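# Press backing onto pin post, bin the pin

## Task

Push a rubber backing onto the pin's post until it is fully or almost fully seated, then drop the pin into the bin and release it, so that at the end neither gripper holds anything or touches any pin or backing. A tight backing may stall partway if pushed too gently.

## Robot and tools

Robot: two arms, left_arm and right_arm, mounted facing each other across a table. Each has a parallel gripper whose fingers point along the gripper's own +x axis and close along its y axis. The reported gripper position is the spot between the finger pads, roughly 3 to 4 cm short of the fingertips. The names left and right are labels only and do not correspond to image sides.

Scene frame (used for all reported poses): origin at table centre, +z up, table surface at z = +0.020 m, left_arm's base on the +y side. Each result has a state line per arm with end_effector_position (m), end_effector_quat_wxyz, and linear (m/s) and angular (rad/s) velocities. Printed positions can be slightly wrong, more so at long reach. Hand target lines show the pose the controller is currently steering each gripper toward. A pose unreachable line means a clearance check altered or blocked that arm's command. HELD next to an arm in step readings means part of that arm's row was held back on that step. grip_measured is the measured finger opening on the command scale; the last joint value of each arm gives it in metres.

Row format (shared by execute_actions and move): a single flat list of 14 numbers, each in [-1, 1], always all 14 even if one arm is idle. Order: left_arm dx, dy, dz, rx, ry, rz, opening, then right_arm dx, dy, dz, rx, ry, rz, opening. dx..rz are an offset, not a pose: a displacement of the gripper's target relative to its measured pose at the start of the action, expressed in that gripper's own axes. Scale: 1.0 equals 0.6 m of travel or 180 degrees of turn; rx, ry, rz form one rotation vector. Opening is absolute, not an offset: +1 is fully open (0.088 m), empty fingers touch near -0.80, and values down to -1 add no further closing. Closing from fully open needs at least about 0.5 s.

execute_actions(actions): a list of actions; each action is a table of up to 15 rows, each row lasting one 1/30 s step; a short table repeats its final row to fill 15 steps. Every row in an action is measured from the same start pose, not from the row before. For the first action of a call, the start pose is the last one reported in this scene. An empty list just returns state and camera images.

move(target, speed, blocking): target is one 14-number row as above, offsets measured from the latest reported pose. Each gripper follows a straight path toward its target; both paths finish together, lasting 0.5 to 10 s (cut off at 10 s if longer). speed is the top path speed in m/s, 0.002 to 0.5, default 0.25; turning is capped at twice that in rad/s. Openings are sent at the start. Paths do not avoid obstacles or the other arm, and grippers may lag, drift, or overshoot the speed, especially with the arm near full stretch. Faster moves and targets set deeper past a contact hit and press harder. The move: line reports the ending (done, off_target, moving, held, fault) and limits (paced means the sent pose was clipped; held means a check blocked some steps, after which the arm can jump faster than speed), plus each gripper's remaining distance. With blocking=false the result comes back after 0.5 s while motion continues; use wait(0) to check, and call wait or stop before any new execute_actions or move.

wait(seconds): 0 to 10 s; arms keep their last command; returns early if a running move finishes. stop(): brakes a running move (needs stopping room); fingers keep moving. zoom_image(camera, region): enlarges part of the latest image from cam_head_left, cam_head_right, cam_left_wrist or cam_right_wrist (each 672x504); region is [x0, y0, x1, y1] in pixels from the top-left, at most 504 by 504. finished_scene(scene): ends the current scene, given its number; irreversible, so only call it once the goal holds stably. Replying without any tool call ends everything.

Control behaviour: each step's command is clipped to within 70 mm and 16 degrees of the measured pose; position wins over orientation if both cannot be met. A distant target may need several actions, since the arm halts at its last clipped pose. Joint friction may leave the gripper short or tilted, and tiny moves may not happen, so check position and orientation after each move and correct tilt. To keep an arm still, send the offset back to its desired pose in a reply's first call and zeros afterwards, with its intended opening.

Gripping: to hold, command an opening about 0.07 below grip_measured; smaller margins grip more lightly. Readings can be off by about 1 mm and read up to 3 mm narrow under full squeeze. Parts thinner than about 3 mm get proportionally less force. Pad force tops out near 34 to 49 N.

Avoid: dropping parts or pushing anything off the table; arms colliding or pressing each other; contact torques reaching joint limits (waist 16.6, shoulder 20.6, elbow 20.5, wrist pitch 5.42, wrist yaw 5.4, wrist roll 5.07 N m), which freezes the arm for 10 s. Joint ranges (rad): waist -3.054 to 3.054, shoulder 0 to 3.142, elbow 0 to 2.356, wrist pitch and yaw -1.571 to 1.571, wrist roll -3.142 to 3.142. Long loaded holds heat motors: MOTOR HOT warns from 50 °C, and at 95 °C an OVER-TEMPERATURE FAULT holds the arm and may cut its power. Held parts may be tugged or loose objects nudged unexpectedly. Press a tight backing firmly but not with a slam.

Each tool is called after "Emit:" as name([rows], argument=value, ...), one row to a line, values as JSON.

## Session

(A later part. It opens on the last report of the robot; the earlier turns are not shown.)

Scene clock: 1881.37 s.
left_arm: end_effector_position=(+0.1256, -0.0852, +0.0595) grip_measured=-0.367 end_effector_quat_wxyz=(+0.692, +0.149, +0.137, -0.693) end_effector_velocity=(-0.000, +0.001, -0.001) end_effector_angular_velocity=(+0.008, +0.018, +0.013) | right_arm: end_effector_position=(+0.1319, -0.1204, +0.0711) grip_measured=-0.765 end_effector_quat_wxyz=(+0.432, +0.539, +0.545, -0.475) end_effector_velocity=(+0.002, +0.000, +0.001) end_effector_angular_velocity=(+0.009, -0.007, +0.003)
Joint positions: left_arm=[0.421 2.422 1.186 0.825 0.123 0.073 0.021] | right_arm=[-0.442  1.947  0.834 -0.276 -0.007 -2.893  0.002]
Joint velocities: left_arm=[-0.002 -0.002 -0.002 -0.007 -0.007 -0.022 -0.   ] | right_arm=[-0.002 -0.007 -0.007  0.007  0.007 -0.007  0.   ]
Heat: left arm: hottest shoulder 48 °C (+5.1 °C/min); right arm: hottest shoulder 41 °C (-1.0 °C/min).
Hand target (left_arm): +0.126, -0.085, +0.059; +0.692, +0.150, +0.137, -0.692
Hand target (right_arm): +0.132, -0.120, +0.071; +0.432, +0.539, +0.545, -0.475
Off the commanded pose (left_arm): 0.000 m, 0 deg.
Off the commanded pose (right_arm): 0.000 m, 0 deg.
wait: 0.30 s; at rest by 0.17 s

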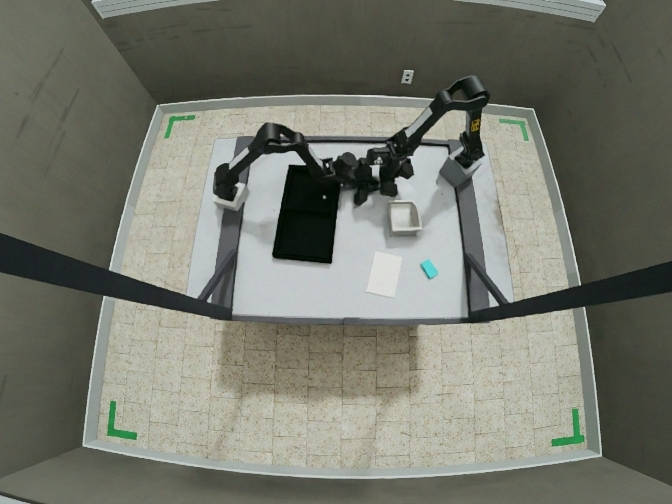

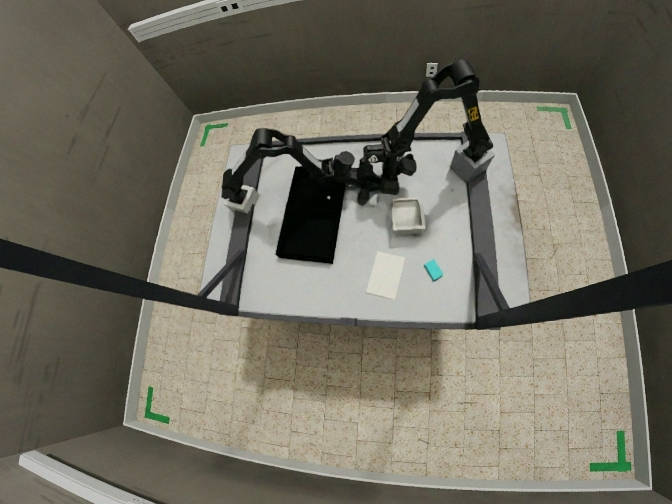

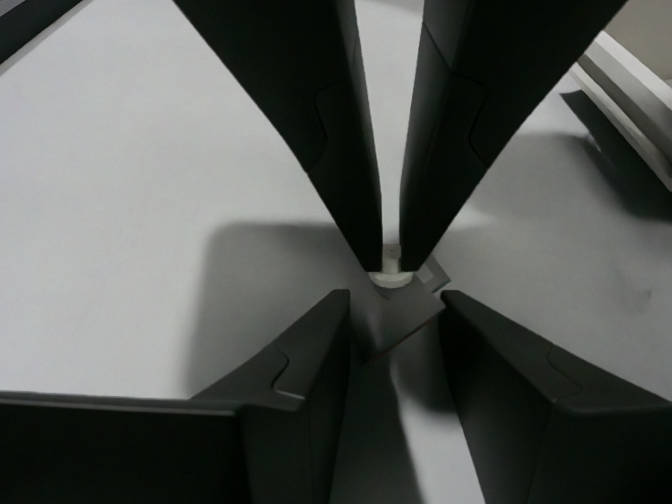

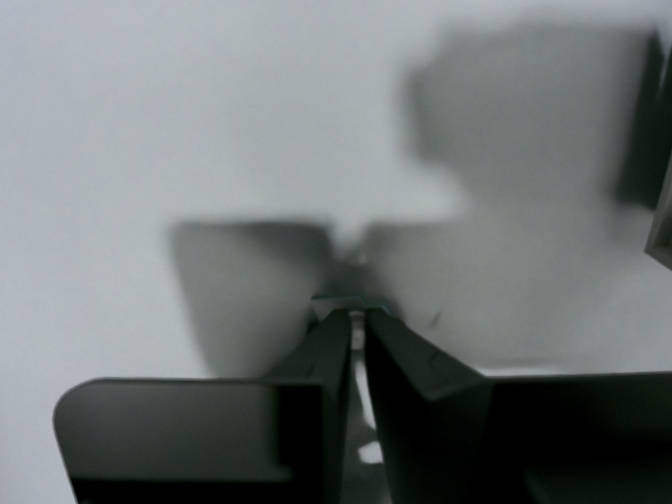

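Emit:
execute_actions([
  [[0,0,0,0,0,0,-0.36,-0.004,0,0,0,0,0,-0.79],[0,0,0,0,0,0,-0.35,-0.007,0,0,0,0,0,-0.79],[0,0,0,0,0,0,-0.34,-0.010,0,0,0,0,0,-0.79],[0,0,0,0,0,0,-0.33,-0.013,0,0,0,0,0,-0.79],[0,0,0,0,0,0,-0.32,-0.016,0,0,0,0,0,-0.79],[0,0,0,0,0,0,-0.31,-0.019,0,0,0,0,0,-0.79],[0,0,0,0,0,0,-0.30,-0.022,0,0,0,0,0,-0.79],[0,0,0,0,0,0,-0.29,-0.025,0,0,0,0,0,-0.79],[0,0,0,0,0,0,-0.28,-0.027,0,0,0,0,0,-0.79],[0,0,0,0,0,0,-0.27,-0.029,0,0,0,0,0,-0.79],[0,0,0,0,0,0,-0.26,-0.030,0,0,0,0,0,-0.79],[0,0,0,0,0,0,-0.25,-0.030,0,0,0,0,0,-0.79],[0,0,0,0,0,0,-0.24,-0.030,0,0,0,0,0,-0.79],[0,0,0,0,0,0,-0.23,-0.030,0,0,0,0,0,-0.79],[0,0,0,0,0,0,-0.22,-0.030,0,0,0,0,0,-0.79]],
  [[0,0,0,0,0,0,-0.205,0,0,0,0,0,0,-0.79],[0,0,0,0,0,0,-0.19,0,0,0,0,0,0,-0.79],[0,0,0,0,0,0,-0.175,0,0,0,0,0,0,-0.79],[0,0,0,0,0,0,-0.16,0,0,0,0,0,0,-0.79],[0,0,0,0,0,0,-0.14,0,0,0,0,0,0,-0.79],[0,0,0,0,0,0,-0.12,0,0,0,0,0,0,-0.79],[0,0,0,0,0,0,-0.09,0,0,0,0,0,0,-0.79],[0,0,0,0,0,0,-0.06,0,0,0,0,0,0,-0.79],[0,0,0,0,0,0,-0.02,0,0,0,0,0,0,-0.79],[0,0,0,0,0,0,0.03,0,0,0,0,0,0,-0.79],[0,0,0,0,0,0,0.08,0,0,0,0,0,0,-0.79],[0,0,0,0,0,0,0.14,0,0,0,0,0,0,-0.79],[0,0,0,0,0,0,0.2,0,0,0,0,0,0,-0.79]],
])

Scene clock: 1901.10 s.
left_arm: end_effector_position=(+0.1256, -0.0852, +0.0595) grip_measured=+0.133 end_effector_quat_wxyz=(+0.692, +0.149, +0.137, -0.693) end_effector_velocity=(-0.000, +0.001, -0.001) end_effector_angular_velocity=(+0.008, +0.005, +0.007) | right_arm: end_effector_position=(+0.1328, -0.1248, +0.0857) grip_measured=-0.765 end_effector_quat_wxyz=(+0.434, +0.538, +0.543, -0.476) end_effector_velocity=(+0.005, -0.002, -0.002) end_effector_angular_velocity=(-0.008, -0.022, -0.014)
Joint positions: left_arm=[0.421 2.422 1.186 0.825 0.123 0.073 0.046] | right_arm=[-0.442  1.889  0.834 -0.338 -0.007 -2.893  0.002]
Joint velocities: left_arm=[-0.002 -0.002 -0.002 -0.007 -0.007 -0.007  0.035] | right_arm=[-0.002  0.002 -0.002 -0.007  0.022  0.007 -0.   ]
Heat: left arm: hottest shoulder 48 °C (+1.0 °C/min); right arm: hottest shoulder 41 °C (-1.0 °C/min).
Hand target (left_arm): +0.126, -0.085, +0.059; +0.692, +0.149, +0.137, -0.693
Hand target (right_arm): +0.133, -0.125, +0.086; +0.434, +0.538, +0.543, -0.476
Off the commanded pose (left_arm): 0.000 m, 0 deg.
Off the commanded pose (right_arm): 0.000 m, 0 deg.
Step readings (end_effector_position; steps 1 to 15: 1st action; 16 to 30: 2nd action):
0: left_arm (+0.1256, -0.0852, +0.0595) | right_arm (+0.1319, -0.1204, +0.0711)
1: left_arm (+0.1256, -0.0852, +0.0595) | right_arm (+0.1319, -0.1204, +0.0711)
2: left_arm (+0.1256, -0.0852, +0.0595) | right_arm (+0.1319, -0.1206, +0.0712)
4: left_arm (+0.1256, -0.0852, +0.0595) | right_arm (+0.1322, -0.1220, +0.0725)
8: left_arm (+0.1256, -0.0852, +0.0595) | right_arm (+0.1325, -0.1232, +0.0786)
15: left_arm (+0.1256, -0.0852, +0.0595) | right_arm (+0.1328, -0.1248, +0.0856)
16: left_arm (+0.1256, -0.0852, +0.0595) | right_arm (+0.1328, -0.1248, +0.0857)
17: left_arm (+0.1256, -0.0852, +0.0595) | right_arm (+0.1328, -0.1248, +0.0857)
19: left_arm (+0.1256, -0.0852, +0.0595) | right_arm (+0.1328, -0.1248, +0.0857)
23: left_arm (+0.1256, -0.0852, +0.0595) | right_arm (+0.1328, -0.1248, +0.0857)
30: end_effector_position above

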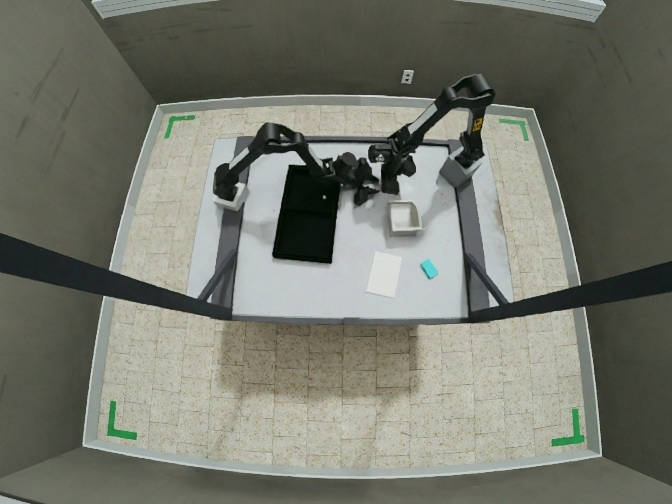

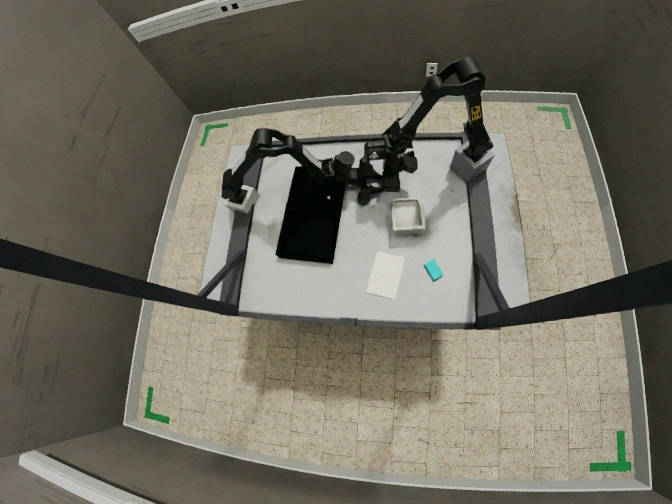

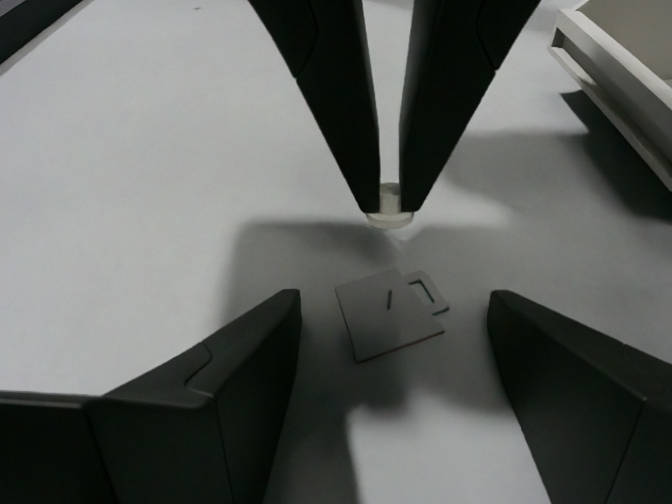

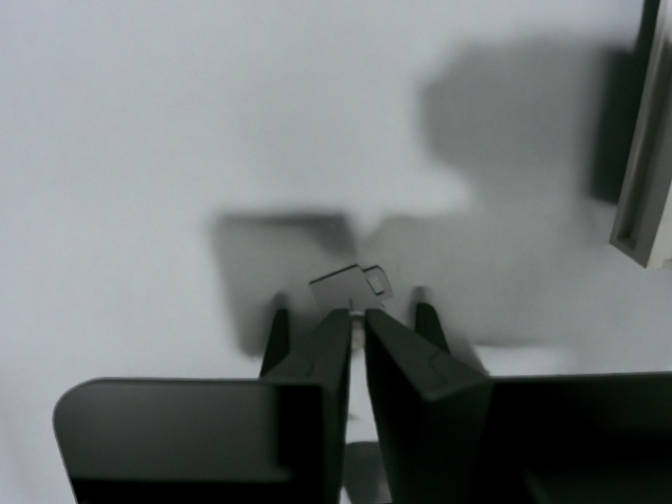

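Emit:
move(target=[-0.0463, -0.0267, -0.0146, 0, 0, 0, 0.5, 0.0135, -0.0048, -0.0209, 0, -0.0542, 0.0157, -0.79], speed=0.06)

Scene clock: 2022.87 s.
left_arm: end_effector_position=(+0.1113, -0.0587, +0.0608) grip_measured=+0.497 end_effector_quat_wxyz=(+0.692, +0.150, +0.135, -0.693) end_effector_velocity=(-0.002, +0.001, +0.003) end_effector_angular_velocity=(-0.008, +0.009, -0.006) | right_arm: end_effector_position=(+0.1303, -0.1108, +0.0831) grip_measured=-0.765 end_effector_quat_wxyz=(+0.487, +0.510, +0.494, -0.509) end_effector_velocity=(+0.002, +0.001, +0.001) end_effector_angular_velocity=(-0.001, -0.008, +0.005)
Joint positions: left_arm=[0.394 2.363 1.046 0.908 0.1   0.065 0.063] | right_arm=[-0.442  2.035  1.065 -0.591 -0.004 -2.893  0.002]
Joint velocities: left_arm=[-0.002 -0.007 -0.007  0.007  0.007 -0.007 -0.   ] | right_arm=[-0.002  0.002  0.007 -0.007  0.007 -0.007 -0.   ]
Heat: left arm: hottest shoulder 50 °C (+1.0 °C/min); right arm: hottest shoulder 40 °C (+0.0 °C/min). Fold the left arm in close to its base before you think long.
Hand target (left_arm): +0.110, -0.056, +0.062; +0.692, +0.149, +0.137, -0.693
Hand target (right_arm): +0.130, -0.111, +0.081; +0.490, +0.509, +0.491, -0.510
Off the commanded pose (left_arm): 0.003 m, 0 deg.
Off the commanded pose (right_arm): 0.003 m, 1 deg.
MOTOR HOT: a motor of the left arm reached 50 °C. Now the hottest motor of the left arm, joint 2 (shoulder), reports 50 °C. The temperature limit of the motors' drives, at which the controller stops that arm, is 95 °C. To cool a motor, set the load down, stop pushing, or move to a pose that needs little force.
move: done

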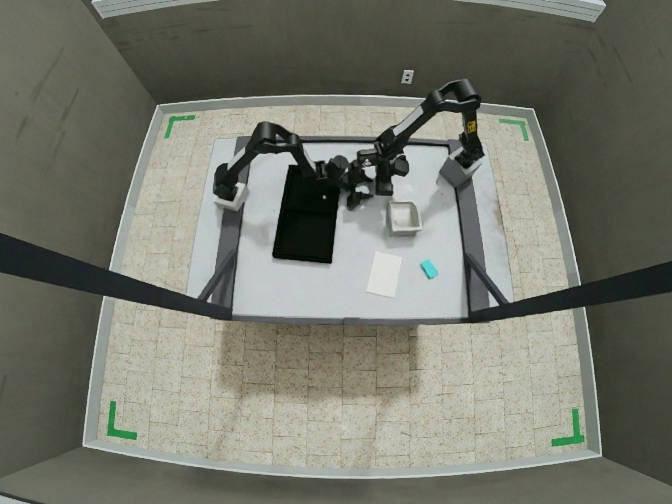

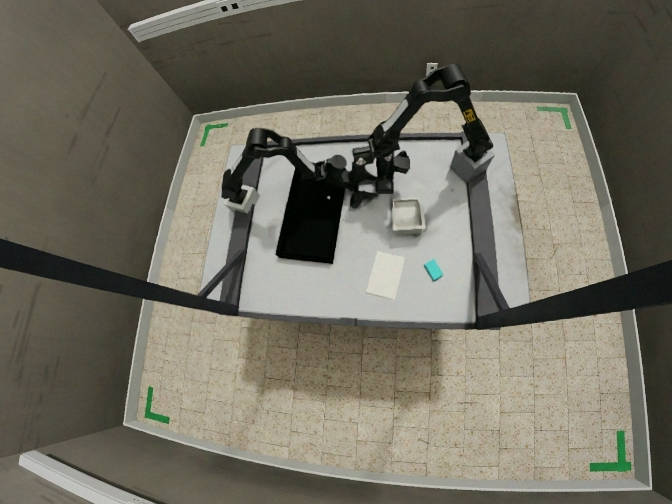

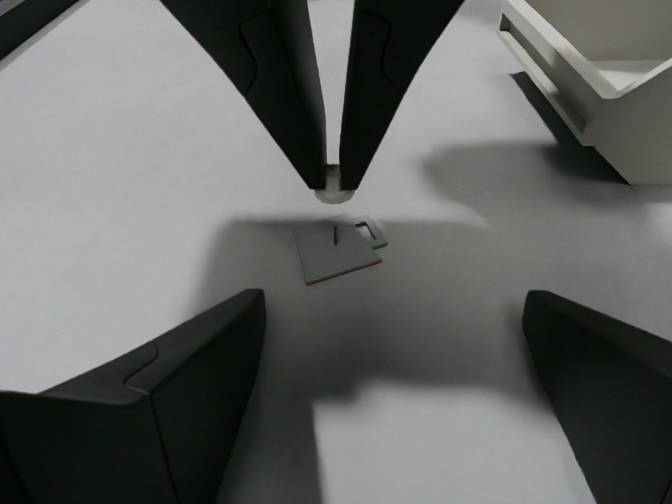

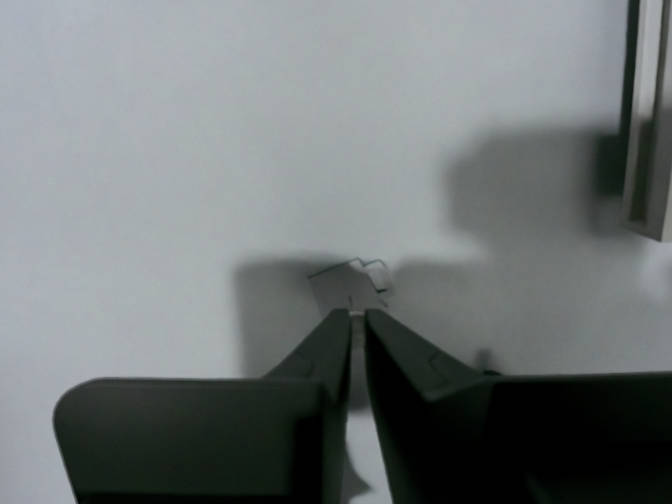

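Emit:
zoom_image(camera="cam_left_wrist", region=[295, 160, 375, 256])

Emit:
zoom_image(camera="cam_right_wrist", region=[320, 280, 392, 352])

Region (295, 160, 375, 256) of cam_left_wrist's 672x504 image, scaled by 5.250, with more detail than that image has.

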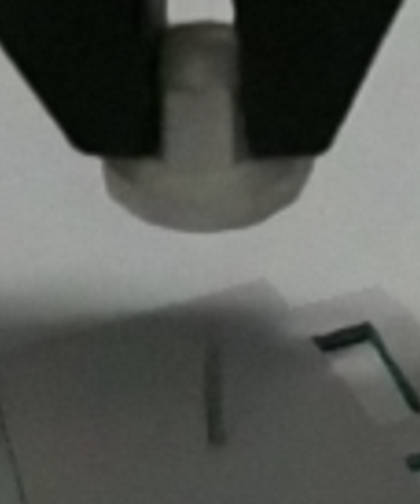

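Region (320, 280, 392, 352) of cam_right_wrist's 672x504 image, scaled by 7.000, with more detail than that image has.

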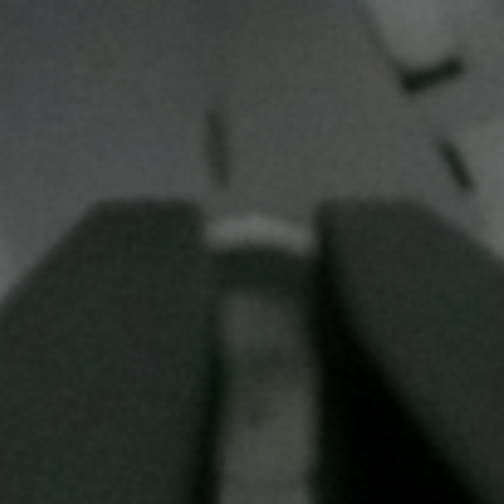

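Emit:
execute_actions([
  [[0.0005,0,-0.0053,0,0.0019,0,0.5,0.0031,0.0004,0.0015,0,-0.0018,0.0005,-0.79],[0.0005,0,-0.0053,0,0.0019,0,0.5,0.0051,0.0006,0.0024,0,-0.0031,0.0008,-0.79],[0.0005,0,-0.0053,0,0.0019,0,0.5,0.0067,0.0008,0.0031,0,-0.0040,0.0010,-0.79],[0.0005,0,-0.0053,0,0.0019,0,0.5,0.0082,0.0009,0.0035,0,-0.0046,0.0012,-0.79],[0.0005,0,-0.0053,0,0.0019,0,0.5,0.0097,0.0009,0.0035,0,-0.0049,0.0013,-0.79],[0.0005,0,-0.0053,0,0.0019,0,0.5,0.0113,0.0009,0.0036,0,-0.0052,0.0014,-0.79],[0.0005,0,-0.0053,0,0.0019,0,0.5,0.0128,0.0009,0.0036,0,-0.0055,0.0014,-0.79],[0.0005,0,-0.0053,0,0.0019,0,0.5,0.0144,0.0009,0.0036,0,-0.0059,0.0015,-0.79],[0.0005,0,-0.0053,0,0.0019,0,0.5,0.0159,0.0010,0.0037,0,-0.0062,0.0016,-0.79],[0.0005,0,-0.0053,0,0.0019,0,0.5,0.0172,0.0010,0.0039,0,-0.0066,0.0017,-0.79],[0.0005,0,-0.0053,0,0.0019,0,0.5,0.0183,0.0011,0.0041,0,-0.0070,0.0018,-0.79]],
])

Emit:
wait(seconds=0.3)

Emit:
zoom_image(camera="cam_left_wrist", region=[303, 176, 367, 252])

Emit:
zoom_image(camera="cam_right_wrist", region=[320, 280, 392, 352])

Scene clock: 2131.13 s.
left_arm: end_effector_position=(+0.1113, -0.0585, +0.0608) grip_measured=+0.497 end_effector_quat_wxyz=(+0.692, +0.150, +0.135, -0.693) end_effector_velocity=(-0.000, +0.001, -0.001) end_effector_angular_velocity=(+0.008, +0.005, +0.007) | right_arm: end_effector_position=(+0.1306, -0.1123, +0.0759) grip_measured=-0.765 end_effector_quat_wxyz=(+0.491, +0.507, +0.490, -0.511) end_effector_velocity=(+0.000, -0.002, -0.006) end_effector_angular_velocity=(-0.013, +0.005, +0.005)
Joint positions: left_arm=[0.394 2.362 1.046 0.909 0.099 0.065 0.063] | right_arm=[-0.442  2.059  1.067 -0.583 -0.004 -2.893  0.002]
Joint velocities: left_arm=[-0.002 -0.002 -0.002 -0.007 -0.007 -0.007 -0.   ] | right_arm=[-0.002  0.017 -0.002  0.007 -0.007 -0.007 -0.   ]
Heat: left arm: hottest shoulder 52 °C (+1.0 °C/min); right arm: hottest shoulder 39 °C (+0.0 °C/min). Fold the left arm in close to its base before you think long.
Hand target (left_arm): +0.111, -0.058, +0.058; +0.692, +0.152, +0.137, -0.693
Hand target (right_arm): +0.131, -0.113, +0.072; +0.493, +0.506, +0.488, -0.513
Off the commanded pose (left_arm): 0.003 m, 0 deg.
Off the commanded pose (right_arm): 0.004 m, 0 deg.
MOTOR HOT: still on. Now the hottest motor of the left arm, joint 2 (shoulder), reports 52 °C; a drive's own limit is 95 °C.
Step readings (end_effector_position):
0: left_arm (+0.1113, -0.0585, +0.0608) | right_arm (+0.1303, -0.1107, +0.0831)
1: left_arm (+0.1113, -0.0585, +0.0608) | right_arm (+0.1303, -0.1107, +0.0831)
2: left_arm (+0.1113, -0.0585, +0.0608) | right_arm (+0.1303, -0.1107, +0.0831)
4: left_arm (+0.1113, -0.0585, +0.0608) | right_arm (+0.1303, -0.1108, +0.0830)
8: left_arm (+0.1113, -0.0585, +0.0608) | right_arm (+0.1305, -0.1115, +0.0806)
15: end_effector_position above

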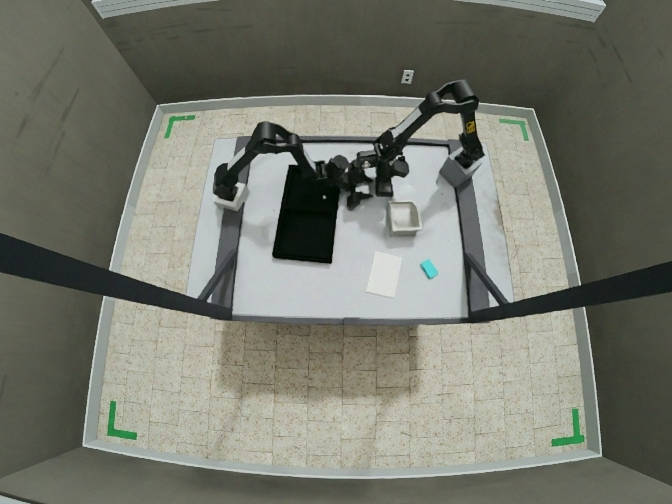

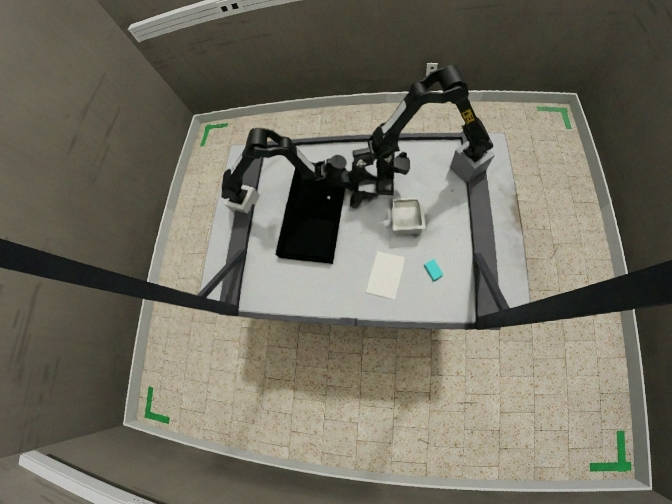

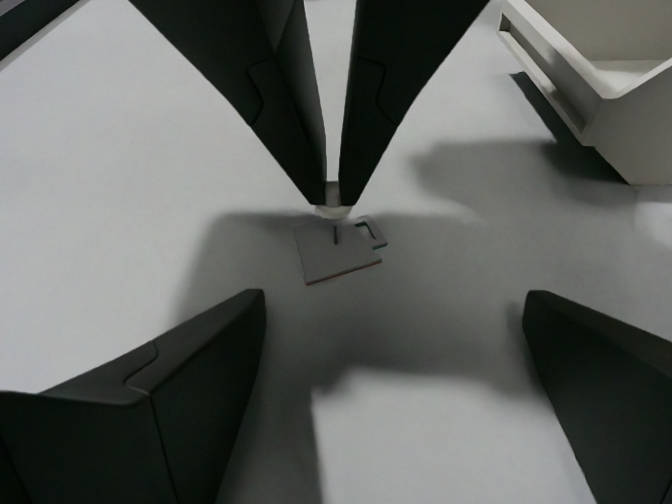

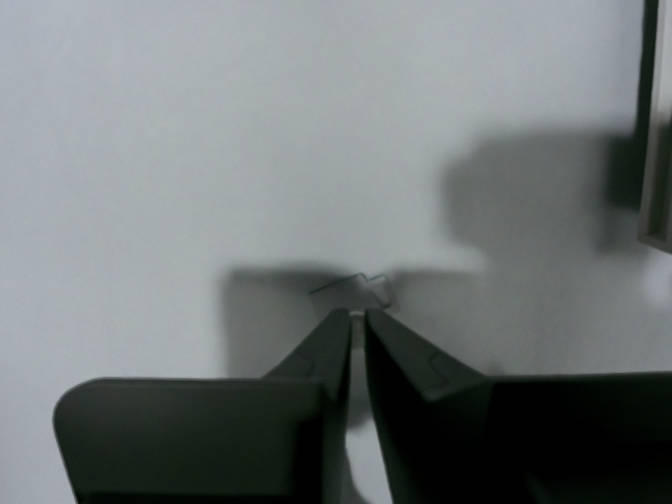

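Scene clock: 2131.43 s.
left_arm: end_effector_position=(+0.1113, -0.0585, +0.0608) grip_measured=+0.497 end_effector_quat_wxyz=(+0.692, +0.150, +0.135, -0.693) end_effector_velocity=(+0.002, +0.001, -0.001) end_effector_angular_velocity=(+0.008, -0.001, +0.021) | right_arm: end_effector_position=(+0.1306, -0.1122, +0.0757) grip_measured=-0.765 end_effector_quat_wxyz=(+0.491, +0.507, +0.490, -0.511) end_effector_velocity=(+0.000, -0.002, +0.000) end_effector_angular_velocity=(-0.009, +0.006, -0.010)
Joint positions: left_arm=[0.394 2.362 1.046 0.909 0.099 0.065 0.063] | right_arm=[-0.442  2.06   1.067 -0.582 -0.004 -2.893  0.002]
Joint velocities: left_arm=[-0.002 -0.002 -0.002 -0.007 -0.022 -0.007 -0.   ] | right_arm=[-0.002 -0.002 -0.002 -0.007 -0.007  0.007 -0.   ]
Heat: left arm: hottest shoulder 52 °C (+1.0 °C/min); right arm: hottest shoulder 39 °C (+0.0 °C/min). Fold the left arm in close to its base before you think long.
Hand target (left_arm): +0.111, -0.058, +0.058; +0.692, +0.152, +0.137, -0.693
Hand target (right_arm): +0.131, -0.113, +0.072; +0.493, +0.506, +0.488, -0.513
Off the commanded pose (left_arm): 0.003 m, 0 deg.
Off the commanded pose (right_arm): 0.004 m, 0 deg.
MOTOR HOT: still on. Now the hottest motor of the left arm, joint 2 (shoulder), reports 52 °C; a drive's own limit is 95 °C.
wait: 0.30 s; at rest by 0.17 s

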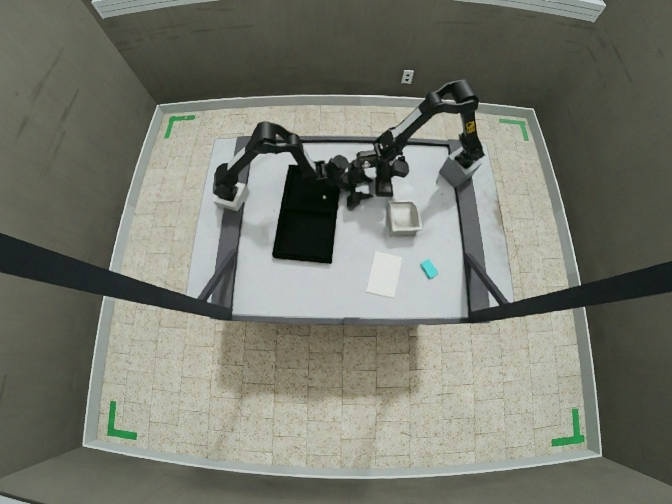

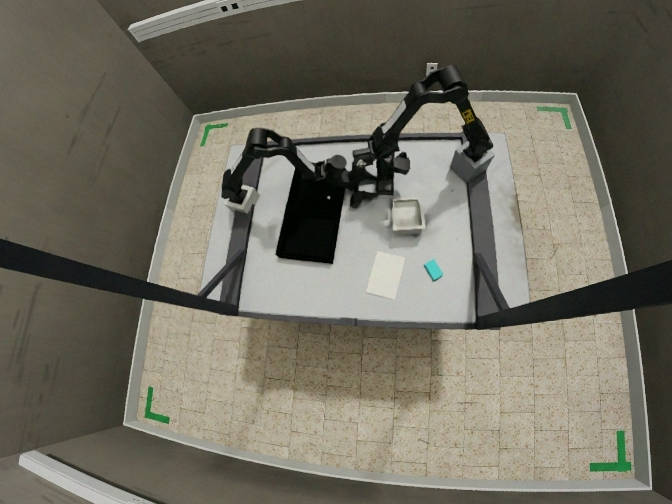

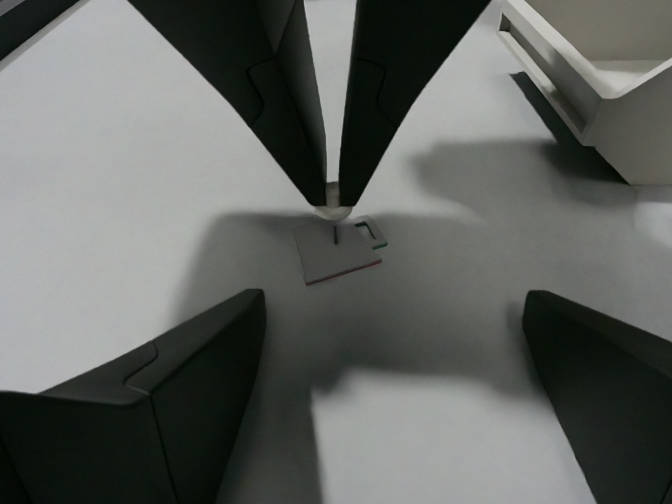

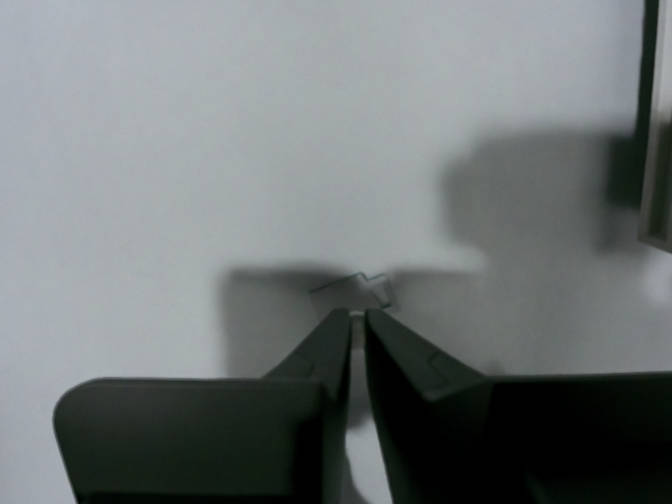

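Region (303, 176, 367, 252) of cam_left_wrist's 672x504 image, scaled by 6.632, with more detail than that image has; it fills the left 424 columns of this view, and the rest is white.

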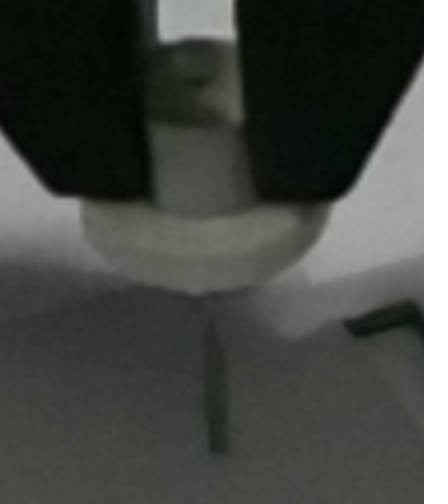

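Region (320, 280, 392, 352) of cam_right_wrist's 672x504 image, scaled by 7.000, with more detail than that image has.

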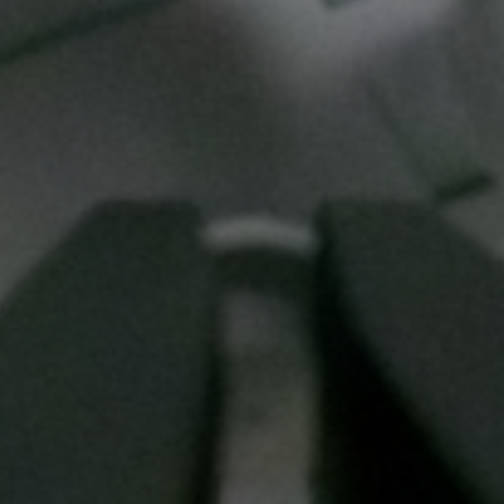

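Emit:
execute_actions([
  [[0.0005,0,-0.0053,0,0.0019,0,0.5,0.0051,0.0003,0.0014,0,-0.0022,0.0006,-0.79],[0.0005,0,-0.0053,0,0.0019,0,0.5,0.0051,0.0002,0.0009,0,-0.0018,0.0005,-0.79],[0.0005,0,-0.0053,0,0.0019,0,0.5,0.0051,0.0001,0.0005,0,-0.0014,0.0003,-0.79],[0.0005,0,-0.0053,0,0.0019,0,0.5,0.0051,0,0,0,-0.0010,0.0002,-0.79]],
])

Emit:
zoom_image(camera="cam_left_wrist", region=[303, 176, 367, 252])

Emit:
zoom_image(camera="cam_right_wrist", region=[320, 280, 392, 352])

Scene clock: 2167.90 s.
left_arm: end_effector_position=(+0.1113, -0.0586, +0.0609) grip_measured=+0.497 end_effector_quat_wxyz=(+0.692, +0.150, +0.135, -0.693) end_effector_velocity=(-0.000, +0.000, +0.001) end_effector_angular_velocity=(+0.003, -0.009, +0.001) | right_arm: end_effector_position=(+0.1304, -0.1115, +0.0757) grip_measured=-0.765 end_effector_quat_wxyz=(+0.490, +0.508, +0.491, -0.511) end_effector_velocity=(+0.002, -0.006, -0.001) end_effector_angular_velocity=(-0.025, -0.013, +0.010)
Joint positions: left_arm=[0.394 2.362 1.046 0.909 0.099 0.065 0.063] | right_arm=[-0.442  2.06   1.067 -0.579 -0.004 -2.893  0.002]
Joint velocities: left_arm=[-0.002 -0.007 -0.002 -0.007 -0.007  0.007  0.   ] | right_arm=[ 0.002  0.002 -0.002 -0.022  0.007 -0.007 -0.   ]
Heat: left arm: hottest shoulder 49 °C (-3.0 °C/min); right arm: hottest shoulder 39 °C (+0.0 °C/min). Fold the left arm in close to its base before you think long.
Hand target (left_arm): +0.111, -0.058, +0.058; +0.692, +0.152, +0.137, -0.693
Hand target (right_arm): +0.131, -0.112, +0.073; +0.492, +0.507, +0.489, -0.512
Off the commanded pose (left_arm): 0.003 m, 0 deg.
Off the commanded pose (right_arm): 0.003 m, 0 deg.
MOTOR HOT: still on. Now the hottest motor of the left arm, joint 2 (shoulder), reports 49 °C; a drive's own limit is 95 °C.
Step readings (end_effector_position):
0: left_arm (+0.1113, -0.0585, +0.0608) | right_arm (+0.1306, -0.1122, +0.0757)
1: left_arm (+0.1113, -0.0585, +0.0608) | right_arm (+0.1306, -0.1122, +0.0757)
2: left_arm (+0.1113, -0.0585, +0.0608) | right_arm (+0.1306, -0.1122, +0.0757)
4: left_arm (+0.1113, -0.0585, +0.0608) | right_arm (+0.1306, -0.1120, +0.0757)
8: left_arm (+0.1113, -0.0586, +0.0609) | right_arm (+0.1305, -0.1116, +0.0757)
15: end_effector_position above

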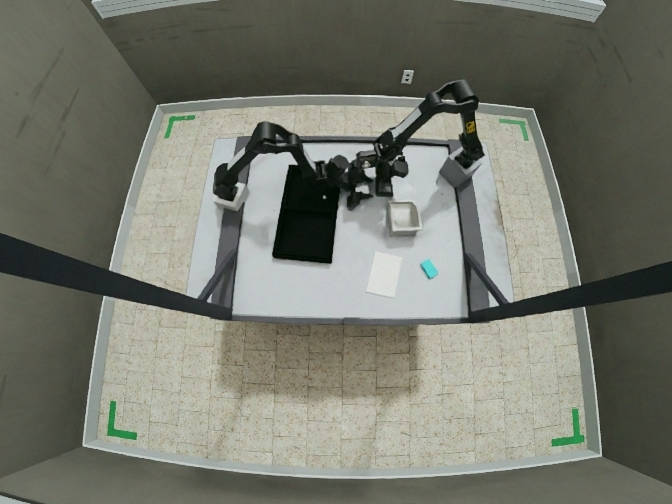

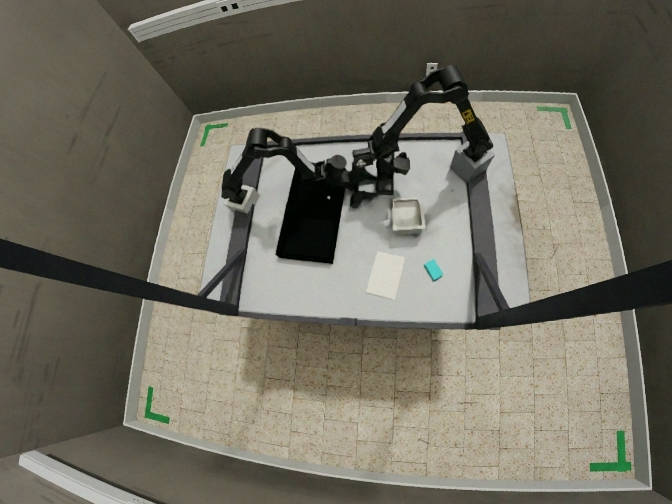

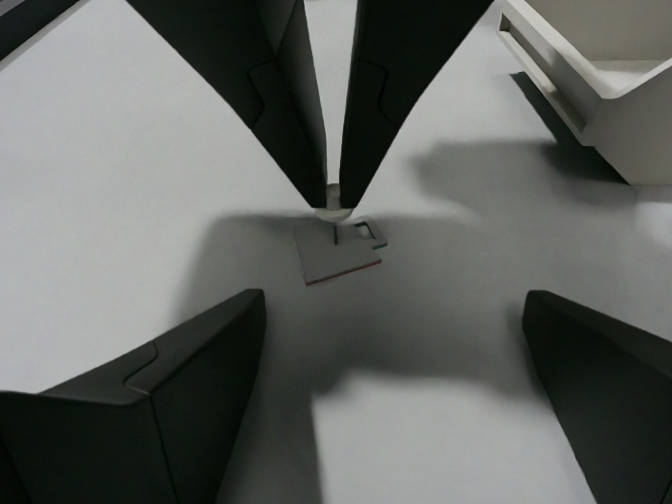

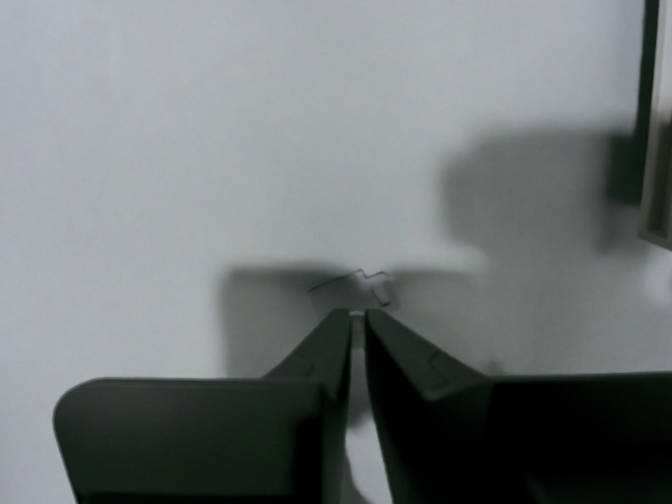

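Region (303, 176, 367, 252) of cam_left_wrist's 672x504 image, scaled by 6.632, with more detail than that image has; it fills the left 424 columns of this view, and the rest is white.

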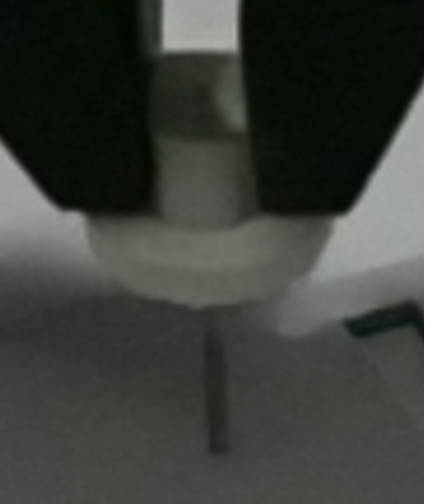

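Region (320, 280, 392, 352) of cam_right_wrist's 672x504 image, scaled by 7.000, with more detail than that image has.

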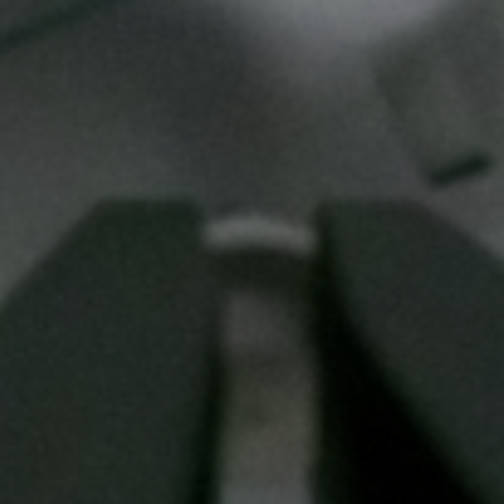

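Emit:
execute_actions([
  [[0.0005,0,-0.0053,0,0.0019,0,0.5,0.0059,0.00036,0.00138,0,-0.00231,0.0006,-0.79],[0.0005,0,-0.0053,0,0.0019,0,0.5,0.00667,0.00035,0.00133,0,-0.0024,0.00062,-0.79],[0.0005,0,-0.0053,0,0.0019,0,0.5,0.00744,0.00033,0.00127,0,-0.00249,0.00065,-0.79],[0.0005,0,-0.0053,0,0.0019,0,0.5,0.00821,0.00032,0.00121,0,-0.00259,0.00067,-0.79],[0.0005,0,-0.0053,0,0.0019,0,0.5,0.00898,0.0003,0.00116,0,-0.00268,0.0007,-0.79],[0.0005,0,-0.0053,0,0.0019,0,0.5,0.00975,0.00029,0.0011,0,-0.00277,0.00072,-0.79],[0.0005,0,-0.0053,0,0.0019,0,0.5,0.01052,0.00027,0.00104,0,-0.00286,0.00074,-0.79],[0.0005,0,-0.0053,0,0.0019,0,0.5,0.01103,0.00024,0.00093,0,-0.00286,0.00074,-0.79],[0.0005,0,-0.0053,0,0.0019,0,0.5,0.01154,0.00023,0.00086,0,-0.0029,0.00075,-0.79]],
])

Emit:
zoom_image(camera="cam_left_wrist", region=[303, 176, 367, 252])

Scene clock: 2191.40 s.
left_arm: end_effector_position=(+0.1113, -0.0586, +0.0609) grip_measured=+0.497 end_effector_quat_wxyz=(+0.692, +0.150, +0.135, -0.693) end_effector_velocity=(+0.002, +0.001, -0.002) end_effector_angular_velocity=(+0.017, +0.006, +0.012) | right_arm: end_effector_position=(+0.1304, -0.1114, +0.0723) grip_measured=-0.765 end_effector_quat_wxyz=(+0.491, +0.508, +0.490, -0.511) end_effector_velocity=(+0.001, +0.001, +0.000) end_effector_angular_velocity=(+0.006, +0.009, -0.000)
Joint positions: left_arm=[0.394 2.362 1.046 0.909 0.099 0.065 0.063] | right_arm=[-0.442  2.071  1.067 -0.57  -0.004 -2.893  0.002]
Joint velocities: left_arm=[ 0.002 -0.002  0.002 -0.022 -0.007 -0.007  0.   ] | right_arm=[-0.007 -0.002 -0.002  0.007 -0.007 -0.007 -0.   ]
Heat: left arm: hottest shoulder 48 °C (-4.1 °C/min); right arm: hottest shoulder 39 °C (+0.0 °C/min). Fold the left arm in close to its base before you think long.
Hand target (left_arm): +0.111, -0.058, +0.058; +0.692, +0.152, +0.137, -0.693
Hand target (right_arm): +0.131, -0.112, +0.069; +0.493, +0.506, +0.488, -0.513
Off the commanded pose (left_arm): 0.003 m, 0 deg.
Off the commanded pose (right_arm): 0.004 m, 0 deg.
MOTOR HOT: still on. Now the hottest motor of the left arm, joint 2 (shoulder), reports 48 °C; a drive's own limit is 95 °C.
Step readings (end_effector_position):
0: left_arm (+0.1113, -0.0586, +0.0609) | right_arm (+0.1304, -0.1115, +0.0757)
1: left_arm (+0.1113, -0.0586, +0.0609) | right_arm (+0.1304, -0.1115, +0.0757)
2: left_arm (+0.1113, -0.0586, +0.0609) | right_arm (+0.1304, -0.1114, +0.0757)
4: left_arm (+0.1113, -0.0586, +0.0609) | right_arm (+0.1304, -0.1113, +0.0753)
8: left_arm (+0.1113, -0.0586, +0.0609) | right_arm (+0.1304, -0.1113, +0.0737)
15: end_effector_position above

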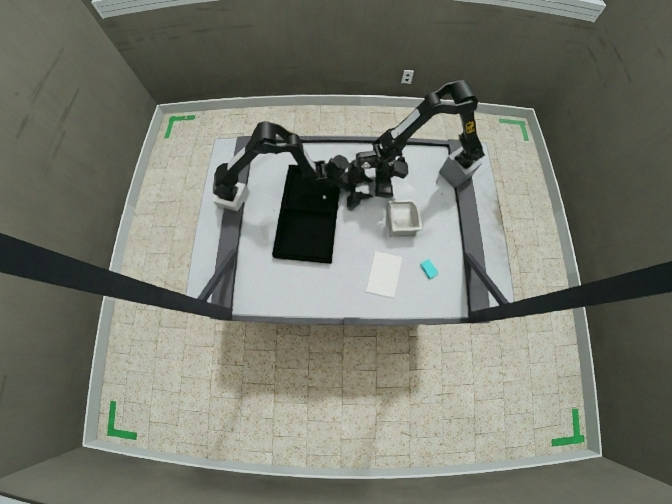

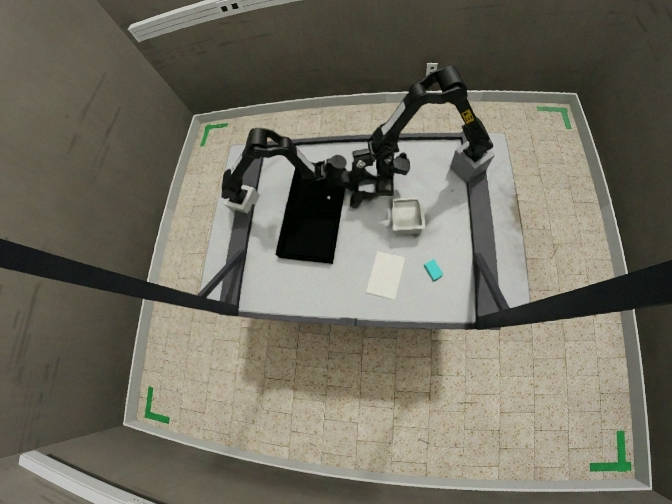

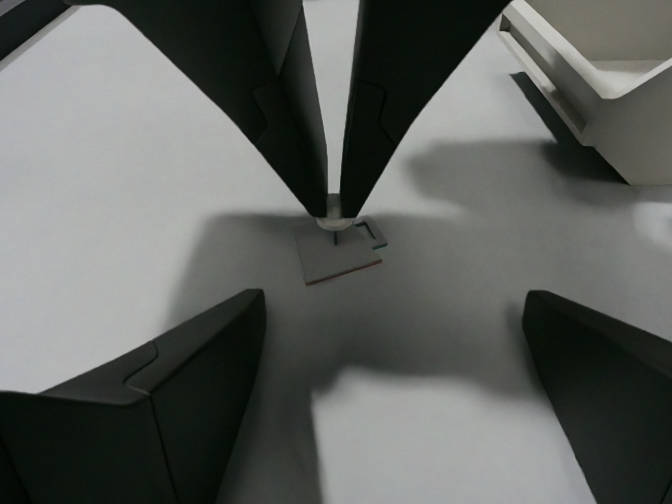

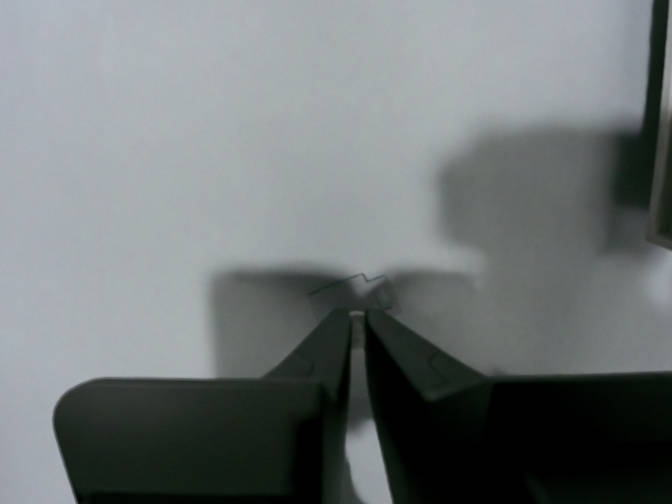

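Region (303, 176, 367, 252) of cam_left_wrist's 672x504 image, scaled by 6.632, with more detail than that image has; it fills the left 424 columns of this view, and the rest is white.

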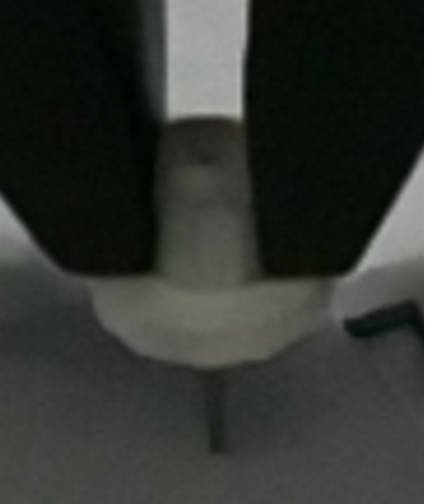

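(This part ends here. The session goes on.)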